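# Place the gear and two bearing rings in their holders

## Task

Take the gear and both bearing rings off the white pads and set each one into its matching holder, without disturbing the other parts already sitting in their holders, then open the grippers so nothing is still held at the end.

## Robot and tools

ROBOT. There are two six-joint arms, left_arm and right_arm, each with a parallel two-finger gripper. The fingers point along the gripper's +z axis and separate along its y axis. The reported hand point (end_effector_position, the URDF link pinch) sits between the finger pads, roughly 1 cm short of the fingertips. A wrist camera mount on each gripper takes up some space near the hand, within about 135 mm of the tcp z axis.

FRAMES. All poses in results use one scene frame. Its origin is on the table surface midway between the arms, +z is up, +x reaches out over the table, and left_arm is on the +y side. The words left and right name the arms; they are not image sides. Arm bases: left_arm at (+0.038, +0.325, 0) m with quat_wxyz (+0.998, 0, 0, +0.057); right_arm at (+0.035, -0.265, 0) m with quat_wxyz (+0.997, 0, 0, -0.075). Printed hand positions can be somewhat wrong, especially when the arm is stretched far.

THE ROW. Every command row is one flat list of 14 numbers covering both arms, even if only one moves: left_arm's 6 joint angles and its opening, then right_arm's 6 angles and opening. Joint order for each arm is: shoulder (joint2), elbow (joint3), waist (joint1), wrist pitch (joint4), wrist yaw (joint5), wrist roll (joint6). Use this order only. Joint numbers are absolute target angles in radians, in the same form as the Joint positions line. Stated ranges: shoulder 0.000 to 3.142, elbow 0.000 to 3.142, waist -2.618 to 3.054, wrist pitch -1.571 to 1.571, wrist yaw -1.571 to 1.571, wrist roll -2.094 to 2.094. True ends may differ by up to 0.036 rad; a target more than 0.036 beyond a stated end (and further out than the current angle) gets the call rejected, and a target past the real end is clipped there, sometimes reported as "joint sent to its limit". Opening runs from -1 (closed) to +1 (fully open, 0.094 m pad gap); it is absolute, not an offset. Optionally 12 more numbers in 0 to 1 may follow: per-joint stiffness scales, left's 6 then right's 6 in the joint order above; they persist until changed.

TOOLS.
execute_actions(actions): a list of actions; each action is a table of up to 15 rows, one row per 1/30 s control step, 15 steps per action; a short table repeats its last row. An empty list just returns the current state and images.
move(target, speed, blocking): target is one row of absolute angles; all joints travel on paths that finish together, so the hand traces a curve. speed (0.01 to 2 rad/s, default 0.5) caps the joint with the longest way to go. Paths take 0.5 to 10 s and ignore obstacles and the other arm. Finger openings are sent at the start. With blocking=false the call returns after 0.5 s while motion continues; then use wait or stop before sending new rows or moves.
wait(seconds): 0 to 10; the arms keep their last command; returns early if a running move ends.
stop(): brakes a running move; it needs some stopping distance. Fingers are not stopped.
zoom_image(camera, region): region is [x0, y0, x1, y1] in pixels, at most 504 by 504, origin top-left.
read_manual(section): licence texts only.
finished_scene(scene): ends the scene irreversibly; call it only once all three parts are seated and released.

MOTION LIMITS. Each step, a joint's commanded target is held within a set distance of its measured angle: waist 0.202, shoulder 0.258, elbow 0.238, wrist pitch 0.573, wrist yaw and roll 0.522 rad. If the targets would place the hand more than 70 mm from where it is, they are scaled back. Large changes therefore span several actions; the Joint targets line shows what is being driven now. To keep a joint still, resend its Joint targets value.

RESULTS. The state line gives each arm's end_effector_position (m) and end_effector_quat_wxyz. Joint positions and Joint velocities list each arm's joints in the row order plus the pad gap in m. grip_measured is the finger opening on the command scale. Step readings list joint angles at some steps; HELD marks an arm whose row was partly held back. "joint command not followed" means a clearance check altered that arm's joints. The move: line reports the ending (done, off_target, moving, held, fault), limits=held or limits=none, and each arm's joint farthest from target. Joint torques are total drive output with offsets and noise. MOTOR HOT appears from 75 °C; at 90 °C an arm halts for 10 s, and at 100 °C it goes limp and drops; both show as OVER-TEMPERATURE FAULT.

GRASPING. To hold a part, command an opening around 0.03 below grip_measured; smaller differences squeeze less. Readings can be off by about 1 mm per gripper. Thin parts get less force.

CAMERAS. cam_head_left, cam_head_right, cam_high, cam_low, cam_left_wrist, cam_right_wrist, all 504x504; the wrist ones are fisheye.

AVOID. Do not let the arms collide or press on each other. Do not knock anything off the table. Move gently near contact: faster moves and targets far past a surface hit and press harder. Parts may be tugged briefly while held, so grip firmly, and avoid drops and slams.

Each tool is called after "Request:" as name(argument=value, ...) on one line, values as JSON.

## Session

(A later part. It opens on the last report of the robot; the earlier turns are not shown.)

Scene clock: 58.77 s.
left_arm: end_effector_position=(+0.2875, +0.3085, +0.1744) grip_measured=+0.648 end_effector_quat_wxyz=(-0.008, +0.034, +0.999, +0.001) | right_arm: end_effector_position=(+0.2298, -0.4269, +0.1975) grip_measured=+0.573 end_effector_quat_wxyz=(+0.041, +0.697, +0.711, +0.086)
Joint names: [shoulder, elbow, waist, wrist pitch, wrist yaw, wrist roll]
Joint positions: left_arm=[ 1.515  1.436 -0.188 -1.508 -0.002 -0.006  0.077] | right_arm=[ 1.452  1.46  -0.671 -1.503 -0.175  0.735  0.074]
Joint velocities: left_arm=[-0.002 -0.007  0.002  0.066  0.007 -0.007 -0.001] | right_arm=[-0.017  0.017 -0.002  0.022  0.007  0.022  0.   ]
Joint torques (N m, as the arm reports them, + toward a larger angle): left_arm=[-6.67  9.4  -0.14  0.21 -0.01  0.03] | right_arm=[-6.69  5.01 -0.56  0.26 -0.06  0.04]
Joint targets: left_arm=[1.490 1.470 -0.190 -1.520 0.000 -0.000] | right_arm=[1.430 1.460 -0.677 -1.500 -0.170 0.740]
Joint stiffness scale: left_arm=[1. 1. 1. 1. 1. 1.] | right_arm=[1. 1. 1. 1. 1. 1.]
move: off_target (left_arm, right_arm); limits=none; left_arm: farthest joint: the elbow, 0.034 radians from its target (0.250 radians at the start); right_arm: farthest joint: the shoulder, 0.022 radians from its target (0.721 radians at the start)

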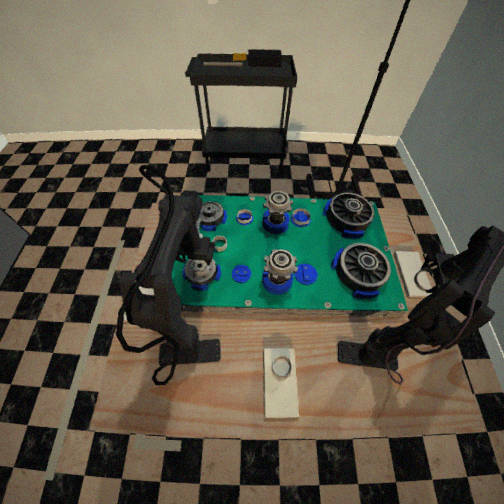

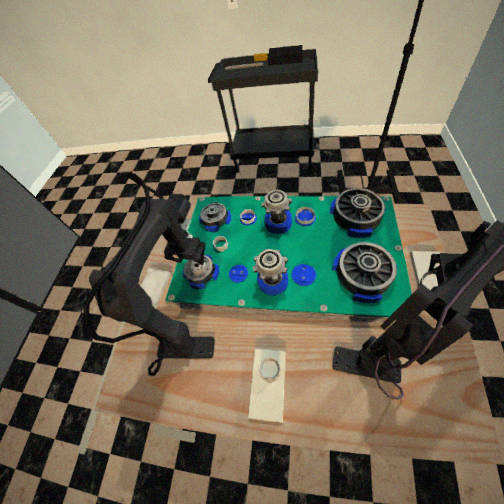

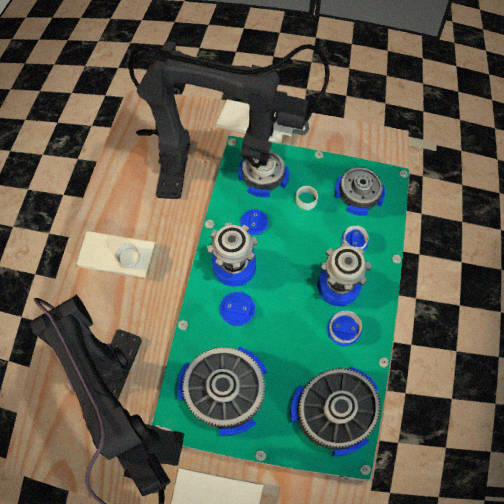

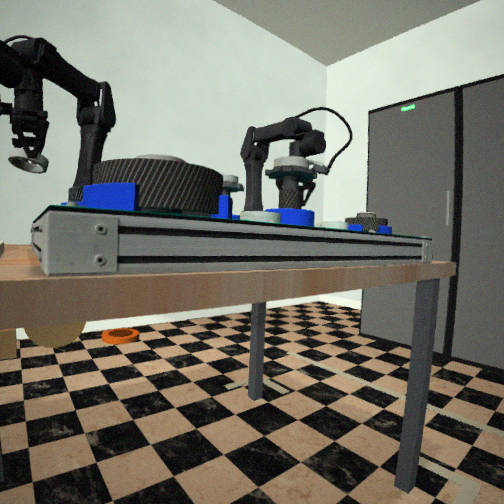

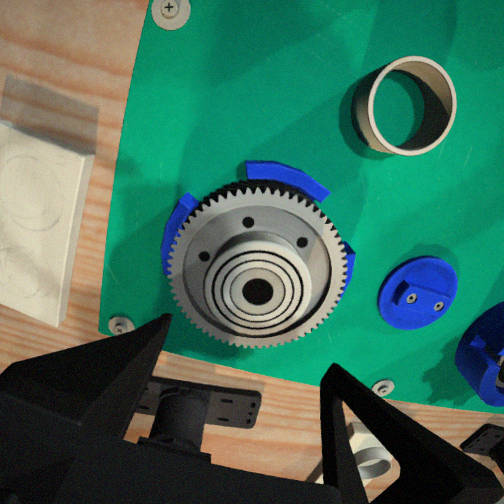

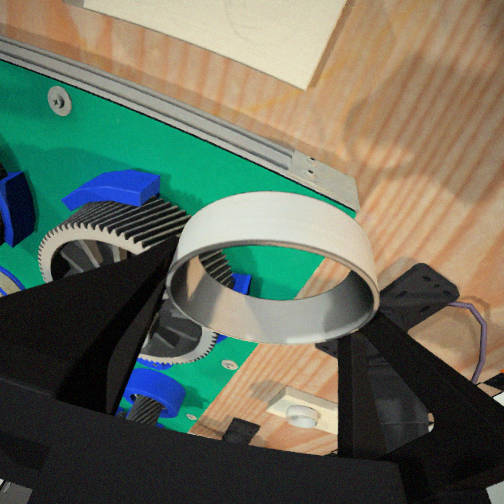

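Request:
move(target=[1.35,1.125,-1.755,-1.32,0,0,0.65, 1.42,1.46,0.5,-1.5,-0.25,1.99,0.52], speed=0.8)

Scene clock: 63.77 s.
left_arm: end_effector_position=(+0.0248, +0.1055, +0.1300) grip_measured=+0.648 end_effector_quat_wxyz=(-0.002, +0.727, +0.686, +0.000) | right_arm: end_effector_position=(+0.2569, -0.1388, +0.1999) grip_measured=+0.573 end_effector_quat_wxyz=(-0.095, +0.722, +0.681, +0.082)
Joint names: [shoulder, elbow, waist, wrist pitch, wrist yaw, wrist roll]
Joint positions: left_arm=[ 1.376  1.139 -1.749 -1.337  0.002 -0.006  0.077] | right_arm=[ 1.452  1.46   0.495 -1.503 -0.239  1.984  0.074]
Joint velocities: left_arm=[-0.002  0.017  0.007  0.007  0.007 -0.051  0.   ] | right_arm=[-0.012 -0.007  0.022  0.081 -0.051 -0.081 -0.001]
Joint torques (N m, as the arm reports them, + toward a larger angle): left_arm=[-5.84  5.23 -0.46  0.55 -0.05  0.02] | right_arm=[-7.56  4.99  0.46  0.27 -0.24  0.06]
Joint targets: left_arm=[1.350 1.125 -1.755 -1.320 0.000 -0.000] | right_arm=[1.420 1.460 0.500 -1.500 -0.250 1.990]
Joint stiffness scale: left_arm=[1. 1. 1. 1. 1. 1.] | right_arm=[1. 1. 1. 1. 1. 1.]
move: off_target (left_arm, right_arm); limits=none; left_arm: farthest joint: the shoulder, 0.026 radians from its target (0.165 radians at the start); right_arm: farthest joint: the shoulder, 0.032 radians from its target (0.032 radians at the start)

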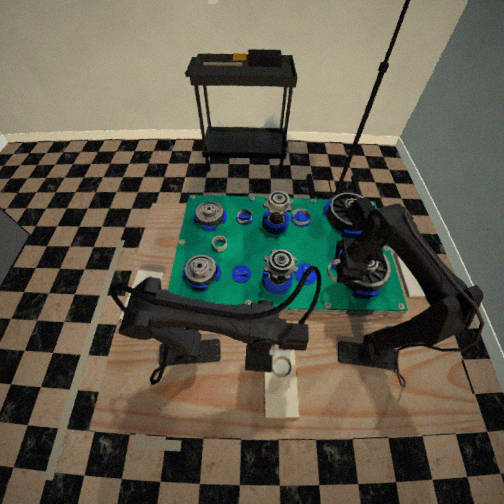

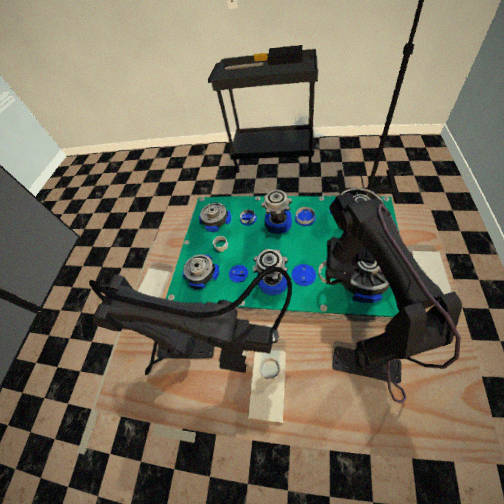

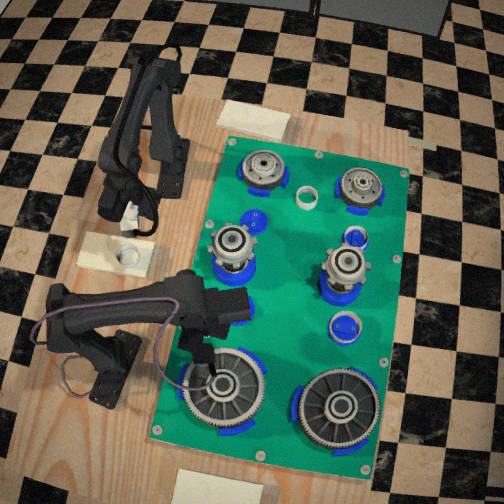

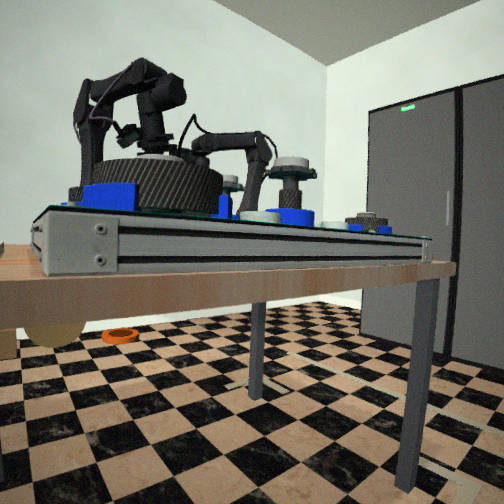

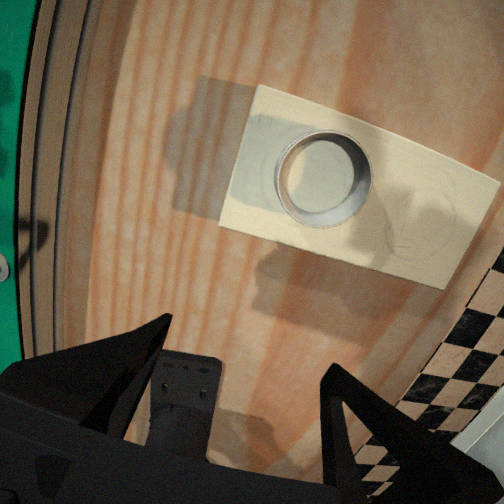

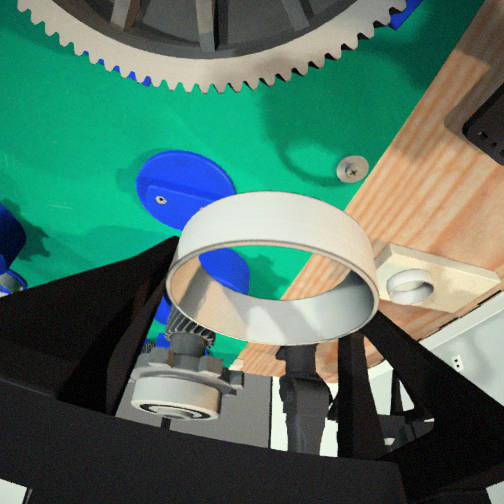

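Request:
move(target=[1.70,1.265,-1.82,-1.086,0,0,1, 1.628,1.43,0.624,-1.232,-0.225,2.058,0.52], speed=0.4)

Scene clock: 67.50 s.
left_arm: end_effector_position=(+0.0013, +0.0294, +0.0741) grip_measured=+1.000 end_effector_quat_wxyz=(-0.002, +0.748, +0.663, +0.001) | right_arm: end_effector_position=(+0.2989, -0.0845, +0.1486) grip_measured=+0.573 end_effector_quat_wxyz=(-0.092, +0.702, +0.701, +0.090)
Joint names: [shoulder, elbow, waist, wrist pitch, wrist yaw, wrist roll]
Joint positions: left_arm=[ 1.7    1.228 -1.811 -1.103  0.002 -0.006  0.094] | right_arm=[ 1.633  1.427  0.617 -1.248 -0.231  2.052  0.074]
Joint velocities: left_arm=[-0.002 -0.007  0.002  0.007 -0.022 -0.037  0.   ] | right_arm=[-0.002 -0.007 -0.007 -0.022  0.022  0.037  0.   ]
Joint torques (N m, as the arm reports them, + toward a larger angle): left_arm=[-6.21  9.71 -0.57  0.54 -0.04  0.03] | right_arm=[-7.04  5.42  0.6   0.47 -0.08  0.03]
Joint targets: left_arm=[1.700 1.265 -1.820 -1.086 -0.000 0.000] | right_arm=[1.628 1.430 0.624 -1.232 -0.225 2.058]
Joint stiffness scale: left_arm=[1. 1. 1. 1. 1. 1.] | right_arm=[1. 1. 1. 1. 1. 1.]
move: off_target (left_arm); limits=none; left_arm: farthest joint: the elbow, 0.037 radians from its target (0.126 radians at the start); right_arm: farthest joint: the wrist pitch, 0.016 radians from its target (0.271 radians at the start)

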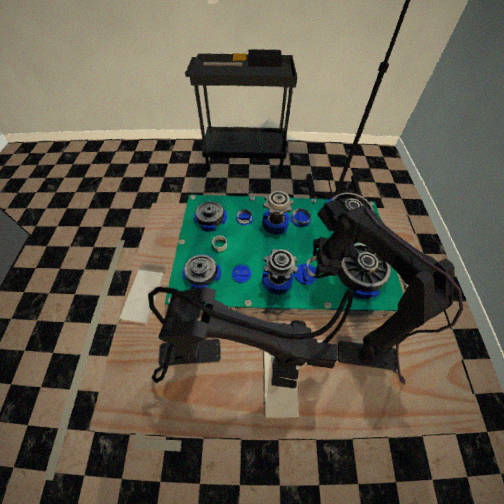

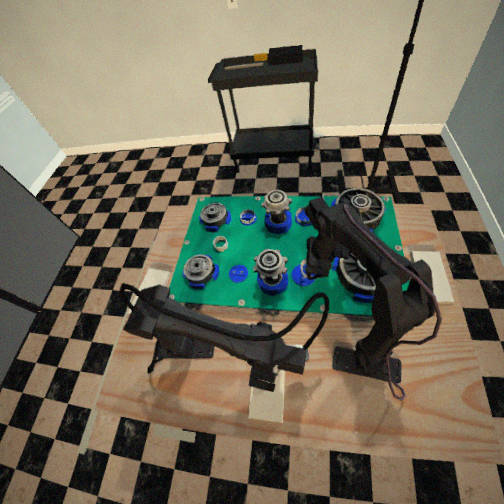

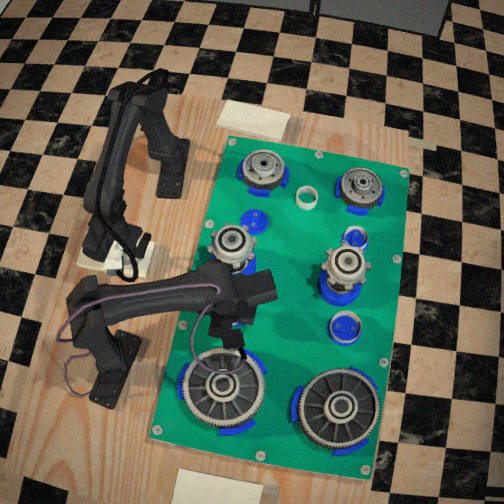

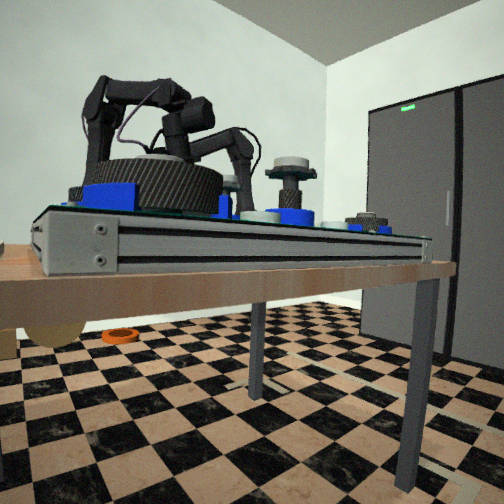

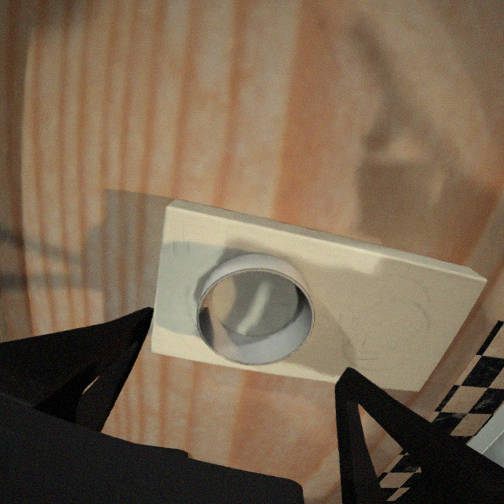

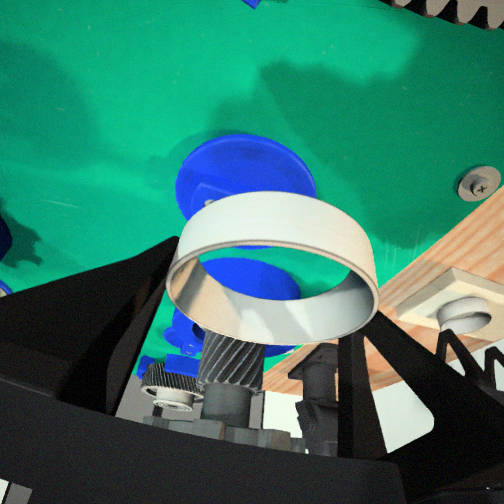

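Request:
move(target=[1.75,1.088,-1.826,-0.906,0,0,1, 1.695,1.403,0.68,-1.126,-0.22,2.09,0.52], speed=0.25)

Scene clock: 70.20 s.
left_arm: end_effector_position=(-0.0002, +0.0287, +0.0347) grip_measured=+1.000 end_effector_quat_wxyz=(+0.003, +0.751, +0.661, -0.002) | right_arm: end_effector_position=(+0.3068, -0.0608, +0.1248) grip_measured=+0.573 end_effector_quat_wxyz=(-0.091, +0.689, +0.713, +0.094)
Joint names: [shoulder, elbow, waist, wrist pitch, wrist yaw, wrist roll]
Joint positions: left_arm=[ 1.74   1.11  -1.818 -0.934 -0.002 -0.006  0.094] | right_arm=[ 1.698  1.402  0.672 -1.143 -0.226  2.074  0.074]
Joint velocities: left_arm=[-0.022  0.007 -0.012  0.037 -0.037 -0.022  0.   ] | right_arm=[-0.007 -0.012 -0.007 -0.066  0.022  0.051 -0.   ]
Joint torques (N m, as the arm reports them, + toward a larger angle): left_arm=[-5.66  4.11 -0.59  0.71 -0.01  0.03] | right_arm=[-7.53  5.28  0.69  0.48 -0.07  0.05]
Joint targets: left_arm=[1.750 1.088 -1.826 -0.906 0.000 -0.000] | right_arm=[1.695 1.403 0.680 -1.126 -0.220 2.080]
Joint stiffness scale: left_arm=[1. 1. 1. 1. 1. 1.] | right_arm=[1. 1. 1. 1. 1. 1.]
joint sent to its limit (right arm) — the command would take the wrist roll past its upper limit, so that joint was sent only as far as its limit.
move: off_target (left_arm); limits=none; left_arm: farthest joint: the wrist pitch, 0.028 radians from its target (0.196 radians at the start); right_arm: farthest joint: the wrist pitch, 0.017 radians from its target (0.121 radians at the start)

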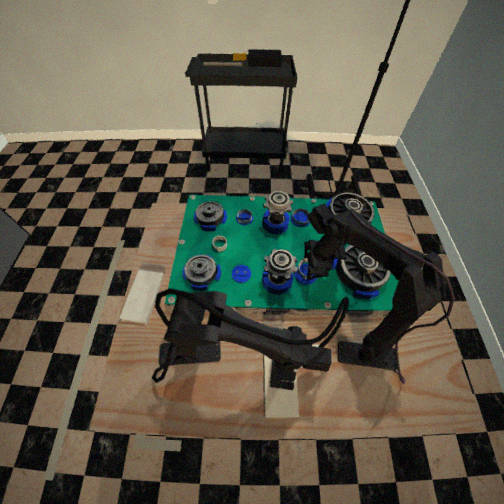

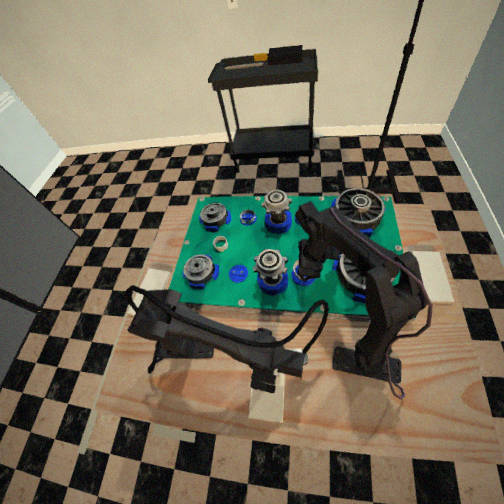

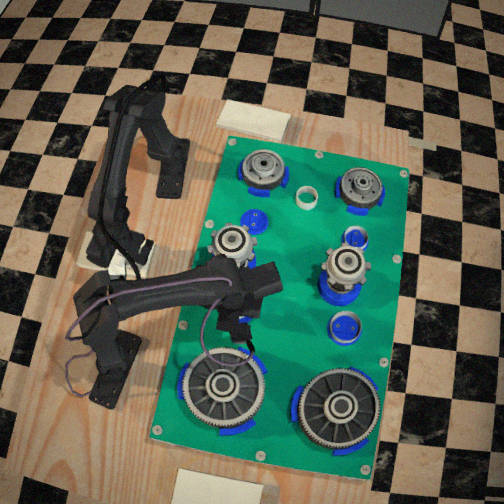

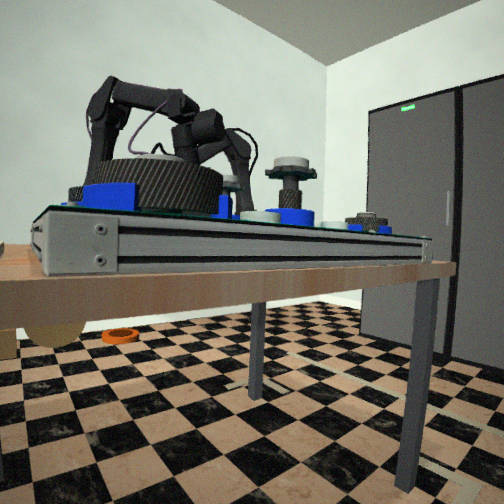

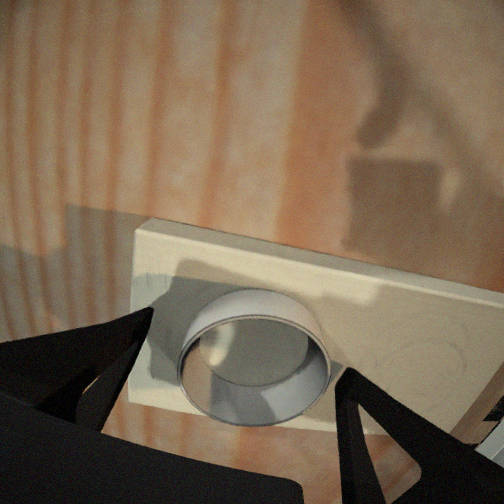

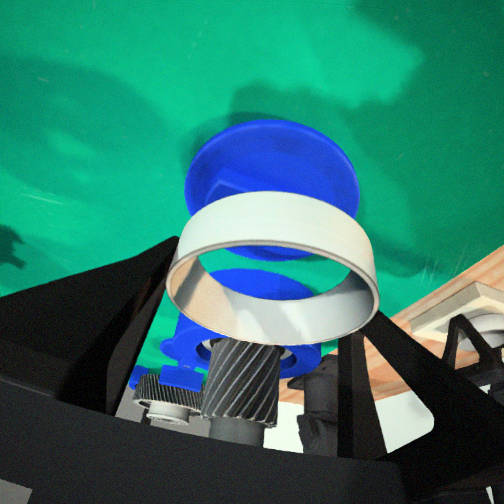

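Request:
execute_actions(actions=[[[1.74,1.13,-1.826,-0.95,0,0,1, 1.698,1.397,0.67,-1.118,-0.23,2.08,0.52],[1.74,1.15,-1.826,-0.96,0,0,1, 1.70,1.39,0.664,-1.11,-0.23,2.08,0.52],[1.74,1.16,-1.826,-0.967,0,0,1, 1.702,1.385,0.659,-1.103,-0.23,2.08,0.52],[1.74,1.16,-1.826,-0.967,0,0,0.9, 1.704,1.38,0.655,-1.097,-0.23,2.08,0.52],[1.74,1.16,-1.826,-0.967,0,0,0.8, 1.705,1.375,0.651,-1.09,-0.23,2.08,0.52],[1.74,1.16,-1.826,-0.967,0,0,0.7, 1.706,1.37,0.651,-1.085,-0.23,2.08,0.52],[1.74,1.16,-1.826,-0.967,0,0,0.6, 1.707,1.366,0.651,-1.079,-0.23,2.08,0.52]],[[1.74,1.16,-1.826,-0.967,0,0,0.4, 1.707,1.366,0.651,-1.079,-0.23,2.08,0.52]],[[1.74,1.16,-1.826,-0.967,0,0,0.15, 1.707,1.366,0.651,-1.079,-0.23,2.08,0.52]]])

Scene clock: 73.53 s.
left_arm: end_effector_position=(-0.0003, +0.0285, +0.0385) grip_measured=+0.292 end_effector_quat_wxyz=(+0.001, +0.751, +0.661, -0.000) | right_arm: end_effector_position=(+0.3109, -0.0640, +0.1109) grip_measured=+0.573 end_effector_quat_wxyz=(-0.091, +0.695, +0.708, +0.092)
Joint names: [shoulder, elbow, waist, wrist pitch, wrist yaw, wrist roll]
Joint positions: left_arm=[ 1.74   1.127 -1.818 -0.956 -0.001 -0.005  0.061] | right_arm=[ 1.712  1.364  0.658 -1.095 -0.226  2.074  0.074]
Joint velocities: left_arm=[-0.017 -0.002  0.017 -0.007  0.007  0.037 -0.001] | right_arm=[-0.007 -0.002  0.017 -0.007 -0.037  0.037 -0.001]
Joint torques (N m, as the arm reports them, + toward a larger angle): left_arm=[-6.45  9.08 -0.58  0.21 -0.02  0.04] | right_arm=[-7.79  5.41 -0.56  0.47 -0.17  0.04]
Joint targets: left_arm=[1.740 1.160 -1.826 -0.967 -0.000 0.000] | right_arm=[1.707 1.366 0.651 -1.079 -0.230 2.080]
Joint stiffness scale: left_arm=[1. 1. 1. 1. 1. 1.] | right_arm=[1. 1. 1. 1. 1. 1.]
Step readings (joint positions; steps 1 to 15: 1st action; 16 to 30: 2nd action; 31 to 45: 3rd action):
0: left_arm=[1.740 1.110 -1.818 -0.934 -0.002 -0.006] | right_arm=[1.698 1.402 0.672 -1.142 -0.226 2.074]
1: left_arm=[1.740 1.110 -1.818 -0.935 -0.002 -0.006] | right_arm=[1.698 1.402 0.672 -1.142 -0.226 2.074]
2: left_arm=[1.740 1.110 -1.818 -0.936 -0.002 -0.006] | right_arm=[1.698 1.401 0.672 -1.139 -0.226 2.074]
4: left_arm=[1.740 1.116 -1.818 -0.944 -0.002 -0.006] | right_arm=[1.698 1.393 0.671 -1.129 -0.226 2.074]
8: left_arm=[1.740 1.126 -1.818 -0.950 -0.002 -0.006] | right_arm=[1.703 1.371 0.661 -1.112 -0.226 2.074]
15: left_arm=[1.740 1.127 -1.818 -0.955 -0.002 -0.006] | right_arm=[1.712 1.364 0.658 -1.099 -0.226 2.074]
16: left_arm=[1.740 1.127 -1.818 -0.955 -0.002 -0.006] | right_arm=[1.712 1.364 0.658 -1.098 -0.226 2.074]
17: left_arm=[1.740 1.127 -1.818 -0.955 -0.002 -0.006] | right_arm=[1.712 1.364 0.658 -1.097 -0.226 2.074]
19: left_arm=[1.740 1.127 -1.818 -0.955 -0.002 -0.006] | right_arm=[1.712 1.364 0.658 -1.096 -0.226 2.074]
23: left_arm=[1.740 1.127 -1.818 -0.956 -0.002 -0.006] | right_arm=[1.712 1.364 0.658 -1.095 -0.226 2.074]
30: left_arm=[1.740 1.127 -1.818 -0.956 -0.002 -0.006] | right_arm=[1.712 1.364 0.658 -1.095 -0.226 2.074]
31: left_arm=[1.740 1.127 -1.818 -0.956 -0.001 -0.005] | right_arm=[1.712 1.364 0.658 -1.095 -0.226 2.074]
32: left_arm=[1.740 1.127 -1.818 -0.956 -0.001 -0.005] | right_arm=[1.712 1.364 0.658 -1.095 -0.226 2.074]
34: left_arm=[1.740 1.127 -1.818 -0.956 -0.001 -0.005] | right_arm=[1.712 1.364 0.658 -1.095 -0.226 2.074]
38: left_arm=[1.740 1.127 -1.818 -0.956 -0.001 -0.005] | right_arm=[1.712 1.364 0.658 -1.095 -0.226 2.074]
45: Joint positions above

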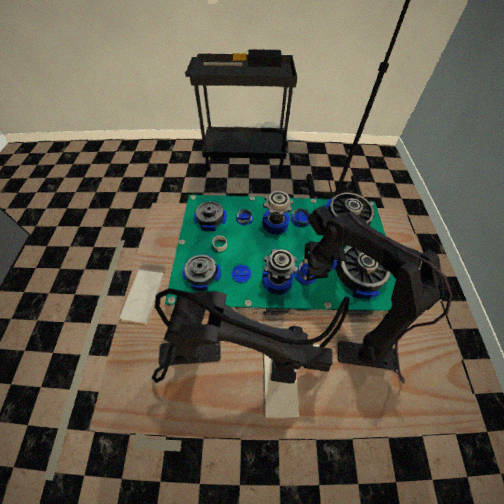

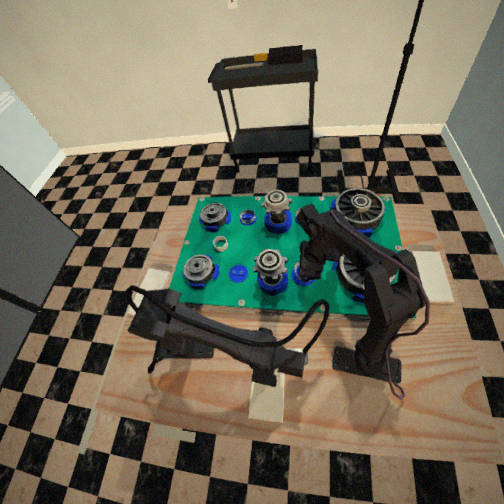

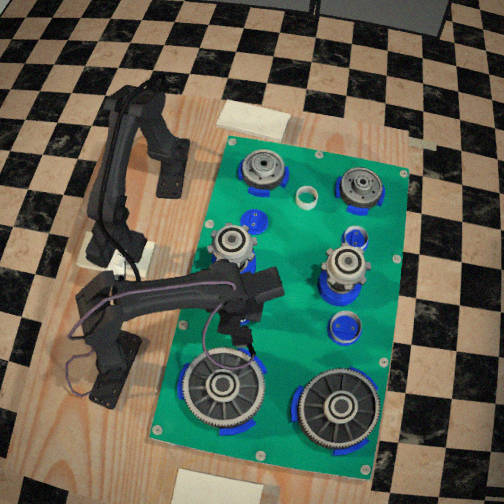

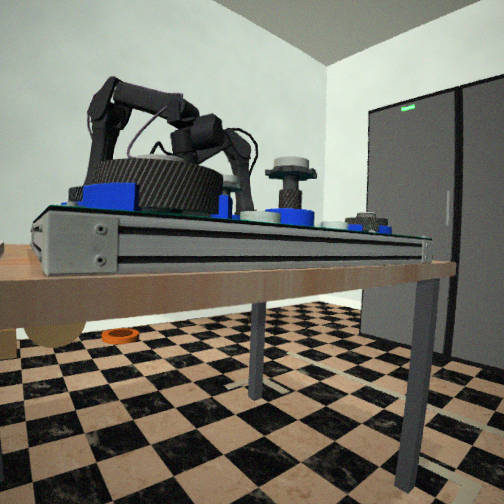

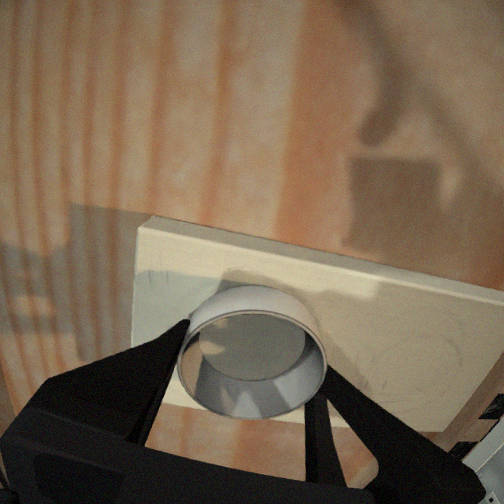

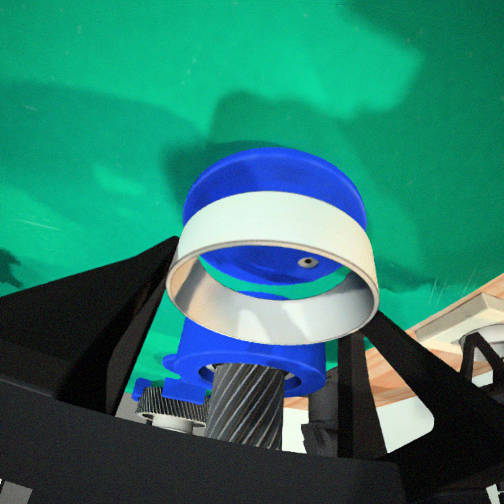

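Request:
execute_actions(actions=[])

Scene clock: 75.00 s.
left_arm: end_effector_position=(-0.0003, +0.0285, +0.0385) grip_measured=+0.292 end_effector_quat_wxyz=(+0.001, +0.751, +0.661, -0.000) | right_arm: end_effector_position=(+0.3109, -0.0640, +0.1109) grip_measured=+0.573 end_effector_quat_wxyz=(-0.091, +0.695, +0.708, +0.092)
Joint names: [shoulder, elbow, waist, wrist pitch, wrist yaw, wrist roll]
Joint positions: left_arm=[ 1.74   1.127 -1.818 -0.956 -0.001 -0.005  0.061] | right_arm=[ 1.712  1.364  0.658 -1.095 -0.226  2.074  0.074]
Joint velocities: left_arm=[ 0.002  0.012  0.022 -0.007  0.066 -0.051 -0.   ] | right_arm=[-0.007 -0.012  0.012 -0.022  0.007 -0.007 -0.001]
Joint torques (N m, as the arm reports them, + toward a larger angle): left_arm=[-6.34  9.05 -0.61  0.22 -0.03  0.04] | right_arm=[-7.81  5.3  -0.63  0.48 -0.17  0.07]
Joint targets: left_arm=[1.740 1.160 -1.826 -0.967 -0.000 0.000] | right_arm=[1.707 1.366 0.651 -1.079 -0.230 2.080]
Joint stiffness scale: left_arm=[1. 1. 1. 1. 1. 1.] | right_arm=[1. 1. 1. 1. 1. 1.]

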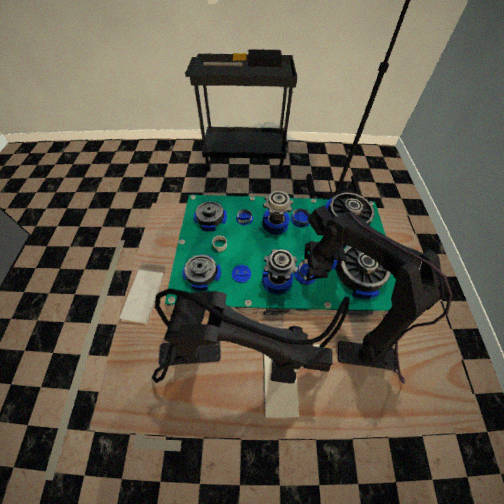

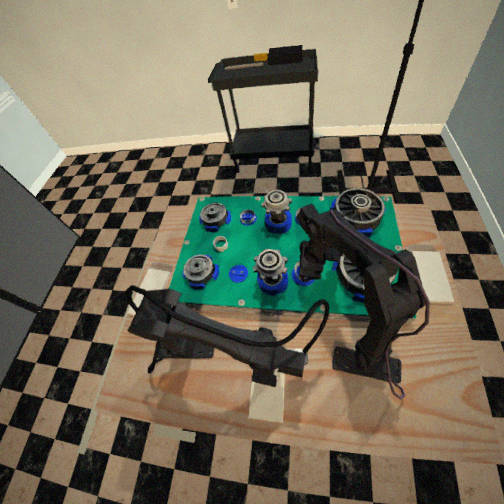

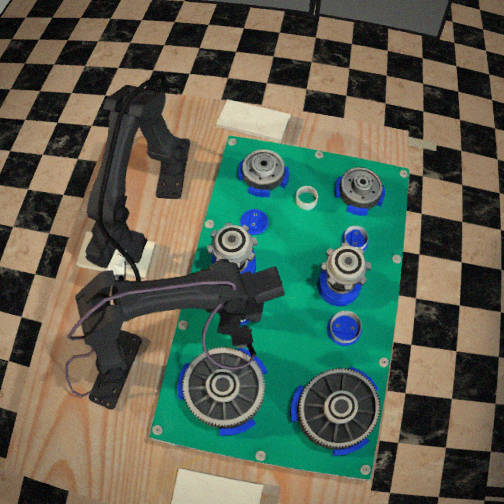

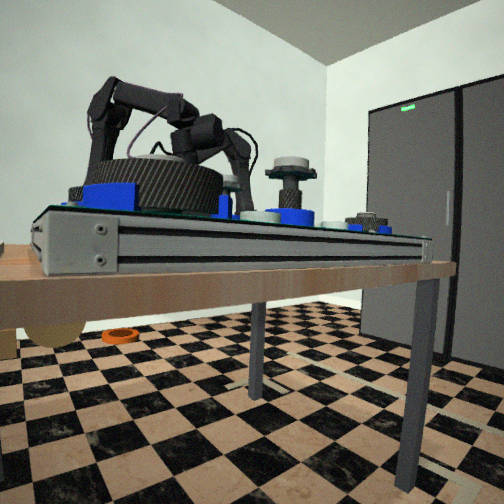

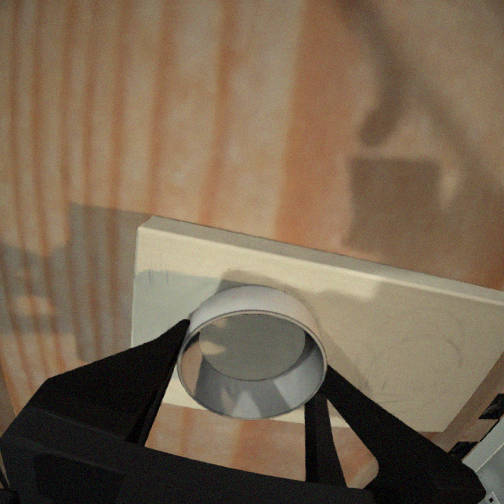

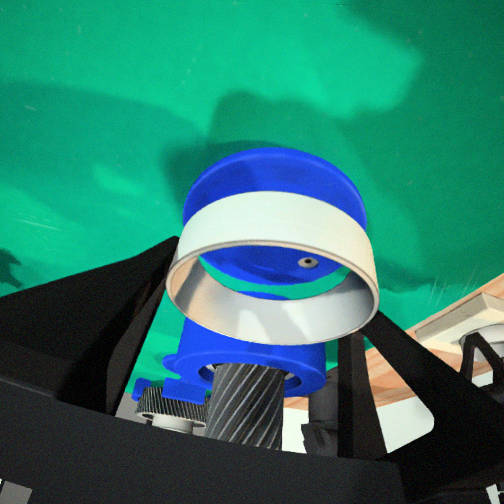

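Request:
zoom_image(camera="cam_high", region=[200, 170, 400, 370])

Request:
zoom_image(camera="cam_head_right", region=[200, 190, 360, 310])

Region (200, 170, 400, 370) of cam_high's 504x504 image, scaled by 2.520, with more detail than that image has.

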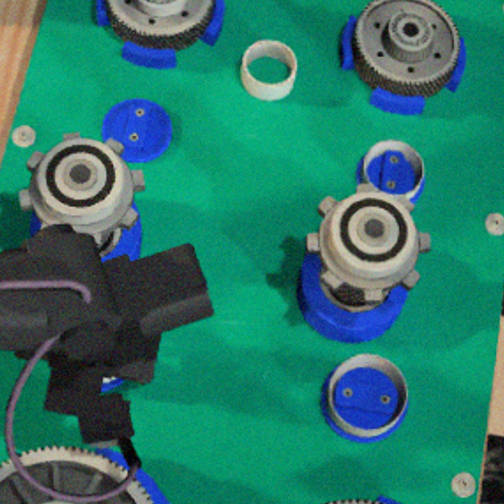

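Region (200, 190, 360, 310) of cam_head_right's 504x504 image, scaled by 3.150, with more detail than that image has; it fills the top 378 rows of this view, and the rest is white.

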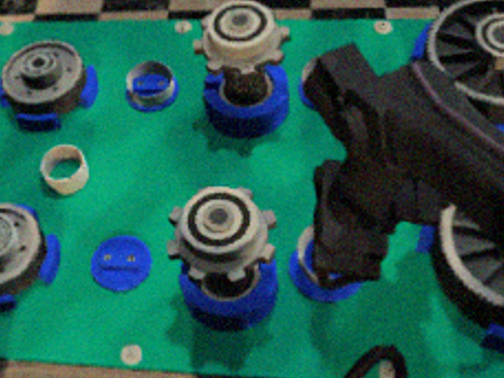

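Request:
move(target=[1.26,1.16,-1.826,-1.44,0,0,0.2, 1.709,1.345,0.648,-1.058,-0.23,2.08,0.52], speed=0.5)

Scene clock: 79.10 s.
left_arm: end_effector_position=(+0.0139, +0.1342, +0.1450) grip_measured=+0.292 end_effector_quat_wxyz=(-0.003, +0.751, +0.661, +0.004) | right_arm: end_effector_position=(+0.3110, -0.0639, +0.1064) grip_measured=+0.573 end_effector_quat_wxyz=(-0.090, +0.694, +0.708, +0.093)
Joint names: [shoulder, elbow, waist, wrist pitch, wrist yaw, wrist roll]
Joint positions: left_arm=[ 1.28   1.127 -1.818 -1.428 -0.001 -0.005  0.061] | right_arm=[ 1.712  1.345  0.658 -1.074 -0.226  2.074  0.074]
Joint velocities: left_arm=[ 0.012  0.017 -0.007 -0.037 -0.037 -0.022 -0.   ] | right_arm=[-0.012 -0.012  0.002  0.081 -0.051 -0.051 -0.   ]
Joint torques (N m, as the arm reports them, + toward a larger angle): left_arm=[-4.6   9.36 -0.55  0.2  -0.02  0.01] | right_arm=[-7.67  5.2  -0.87  0.48 -0.19  0.05]
Joint targets: left_arm=[1.260 1.160 -1.826 -1.440 -0.000 0.000] | right_arm=[1.709 1.345 0.648 -1.058 -0.230 2.080]
Joint stiffness scale: left_arm=[1. 1. 1. 1. 1. 1.] | right_arm=[1. 1. 1. 1. 1. 1.]
move: off_target (left_arm); limits=none; left_arm: farthest joint: the elbow, 0.033 radians from its target (0.033 radians at the start); right_arm: farthest joint: the wrist pitch, 0.016 radians from its target (0.037 radians at the start)

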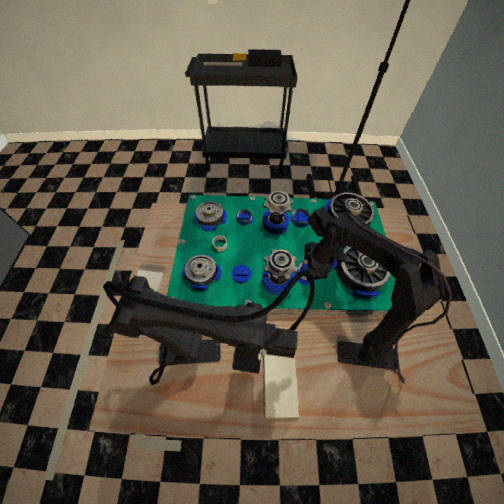

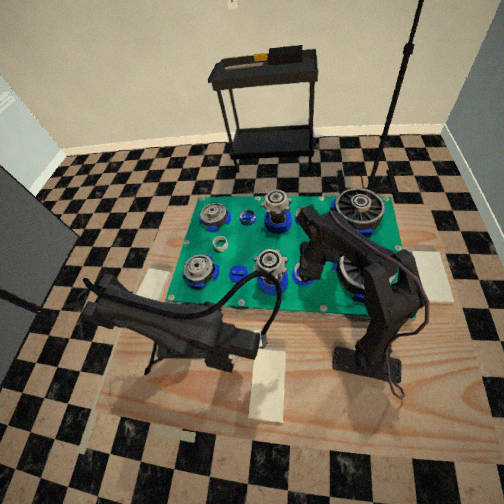

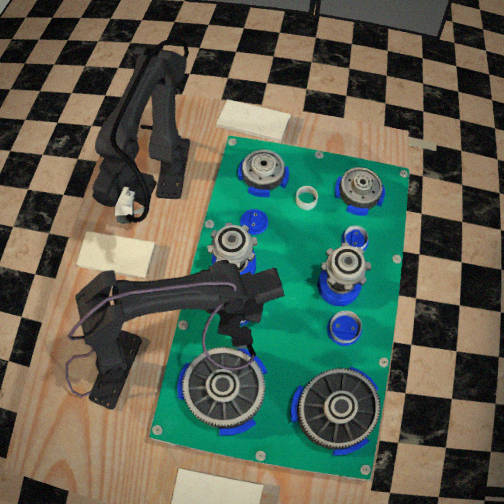

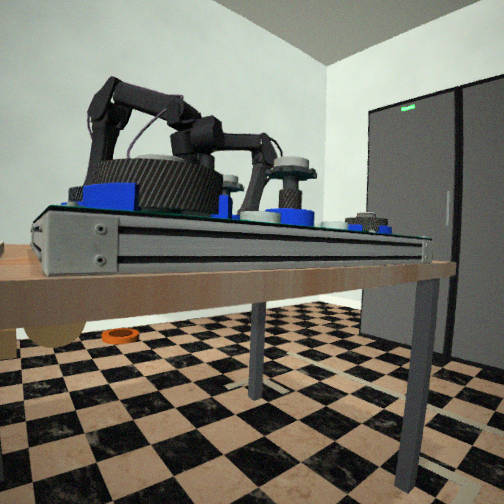

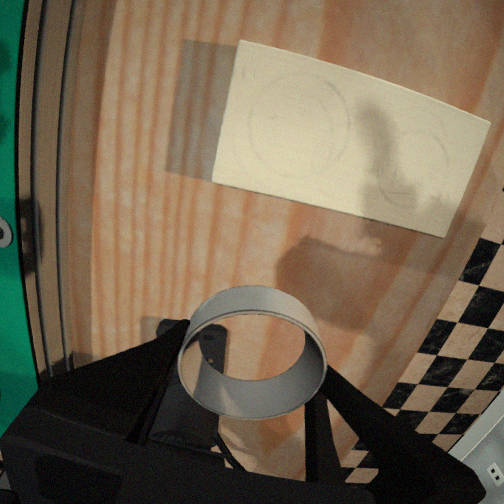

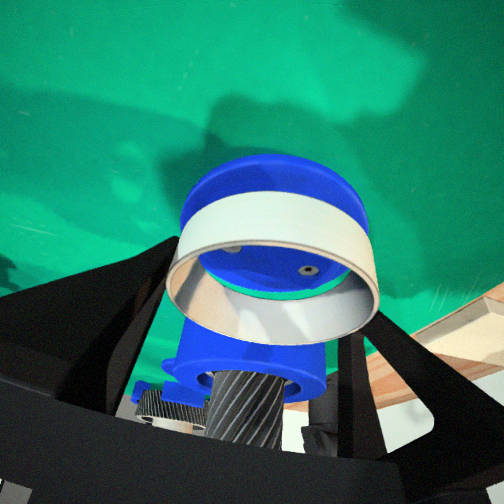

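Request:
move(target=[1.26,1.16,-0.70,-1.44,0,0,0.2, 1.712,1.318,0.648,-1.028,-0.23,2.08,0.52], speed=0.6)

Scene clock: 82.60 s.
left_arm: end_effector_position=(+0.1985, +0.2186, +0.1450) grip_measured=+0.292 end_effector_quat_wxyz=(-0.005, +0.290, +0.957, +0.001) | right_arm: end_effector_position=(+0.3113, -0.0633, +0.1018) grip_measured=+0.573 end_effector_quat_wxyz=(-0.091, +0.694, +0.708, +0.096)
Joint names: [shoulder, elbow, waist, wrist pitch, wrist yaw, wrist roll]
Joint positions: left_arm=[ 1.28   1.127 -0.707 -1.429  0.001 -0.005  0.061] | right_arm=[ 1.712  1.326  0.658 -1.049 -0.229  2.075  0.074]
Joint velocities: left_arm=[ 0.002 -0.007 -0.022 -0.037  0.022 -0.095 -0.   ] | right_arm=[-0.007 -0.002  0.002 -0.007 -0.037  0.037  0.   ]
Joint torques (N m, as the arm reports them, + toward a larger angle): left_arm=[-4.62  9.38  0.65  0.18 -0.03  0.02] | right_arm=[-7.35  4.64 -0.84  0.51 -0.16  0.04]
Joint targets: left_arm=[1.260 1.160 -0.700 -1.440 0.000 0.000] | right_arm=[1.712 1.318 0.648 -1.028 -0.230 2.080]
Joint stiffness scale: left_arm=[1. 1. 1. 1. 1. 1.] | right_arm=[1. 1. 1. 1. 1. 1.]
move: off_target (left_arm, right_arm); limits=none; left_arm: farthest joint: the elbow, 0.033 radians from its target (0.033 radians at the start); right_arm: farthest joint: the wrist pitch, 0.021 radians from its target (0.046 radians at the start)

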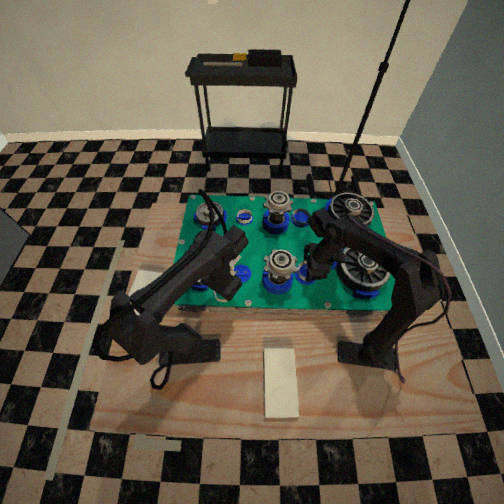

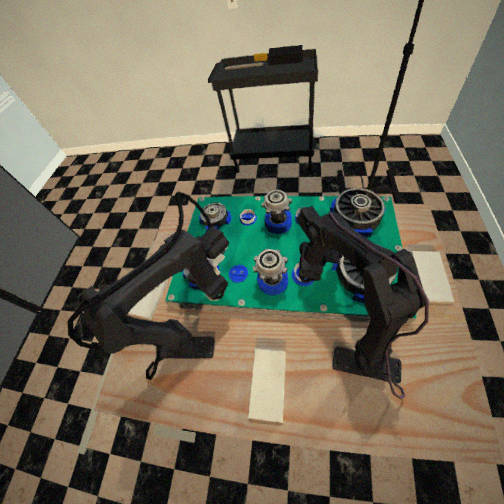

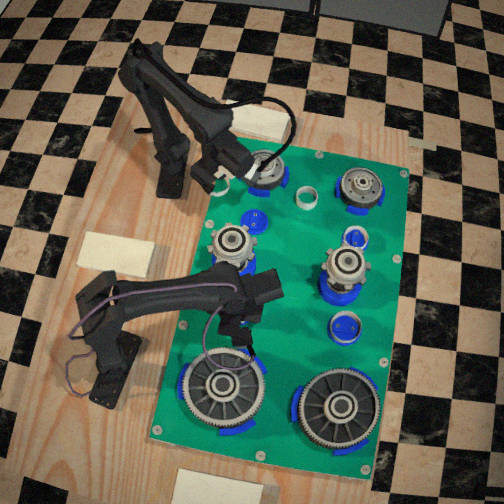

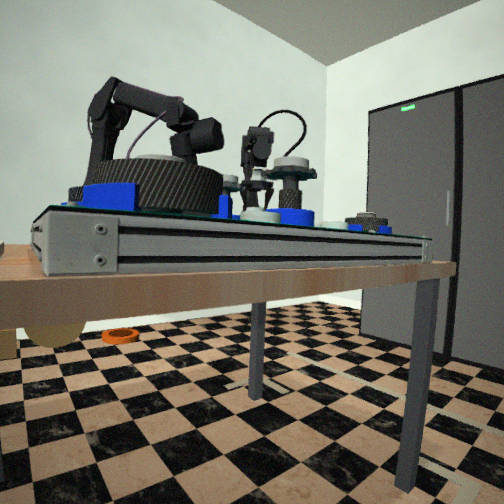

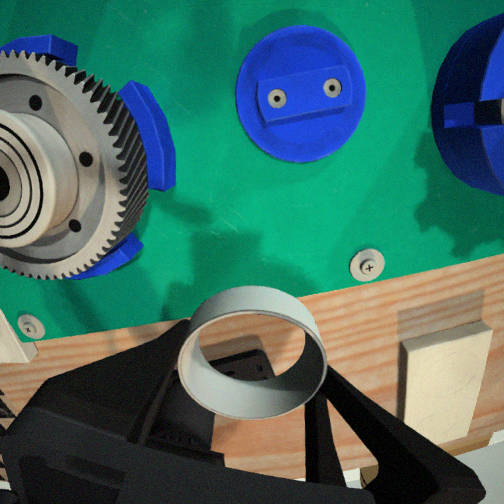

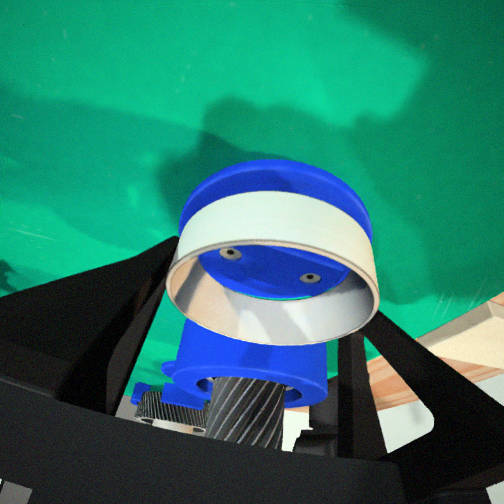

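Request:
zoom_image(camera="cam_right_wrist", region=[150, 140, 400, 360])

Region (150, 140, 400, 360) of cam_right_wrist's 504x504 image, scaled by 2.016, with more detail than that image has; it fills the top 444 rows of this view, and the rest is white.

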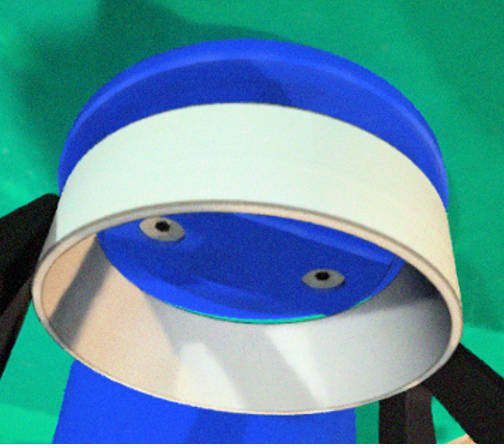

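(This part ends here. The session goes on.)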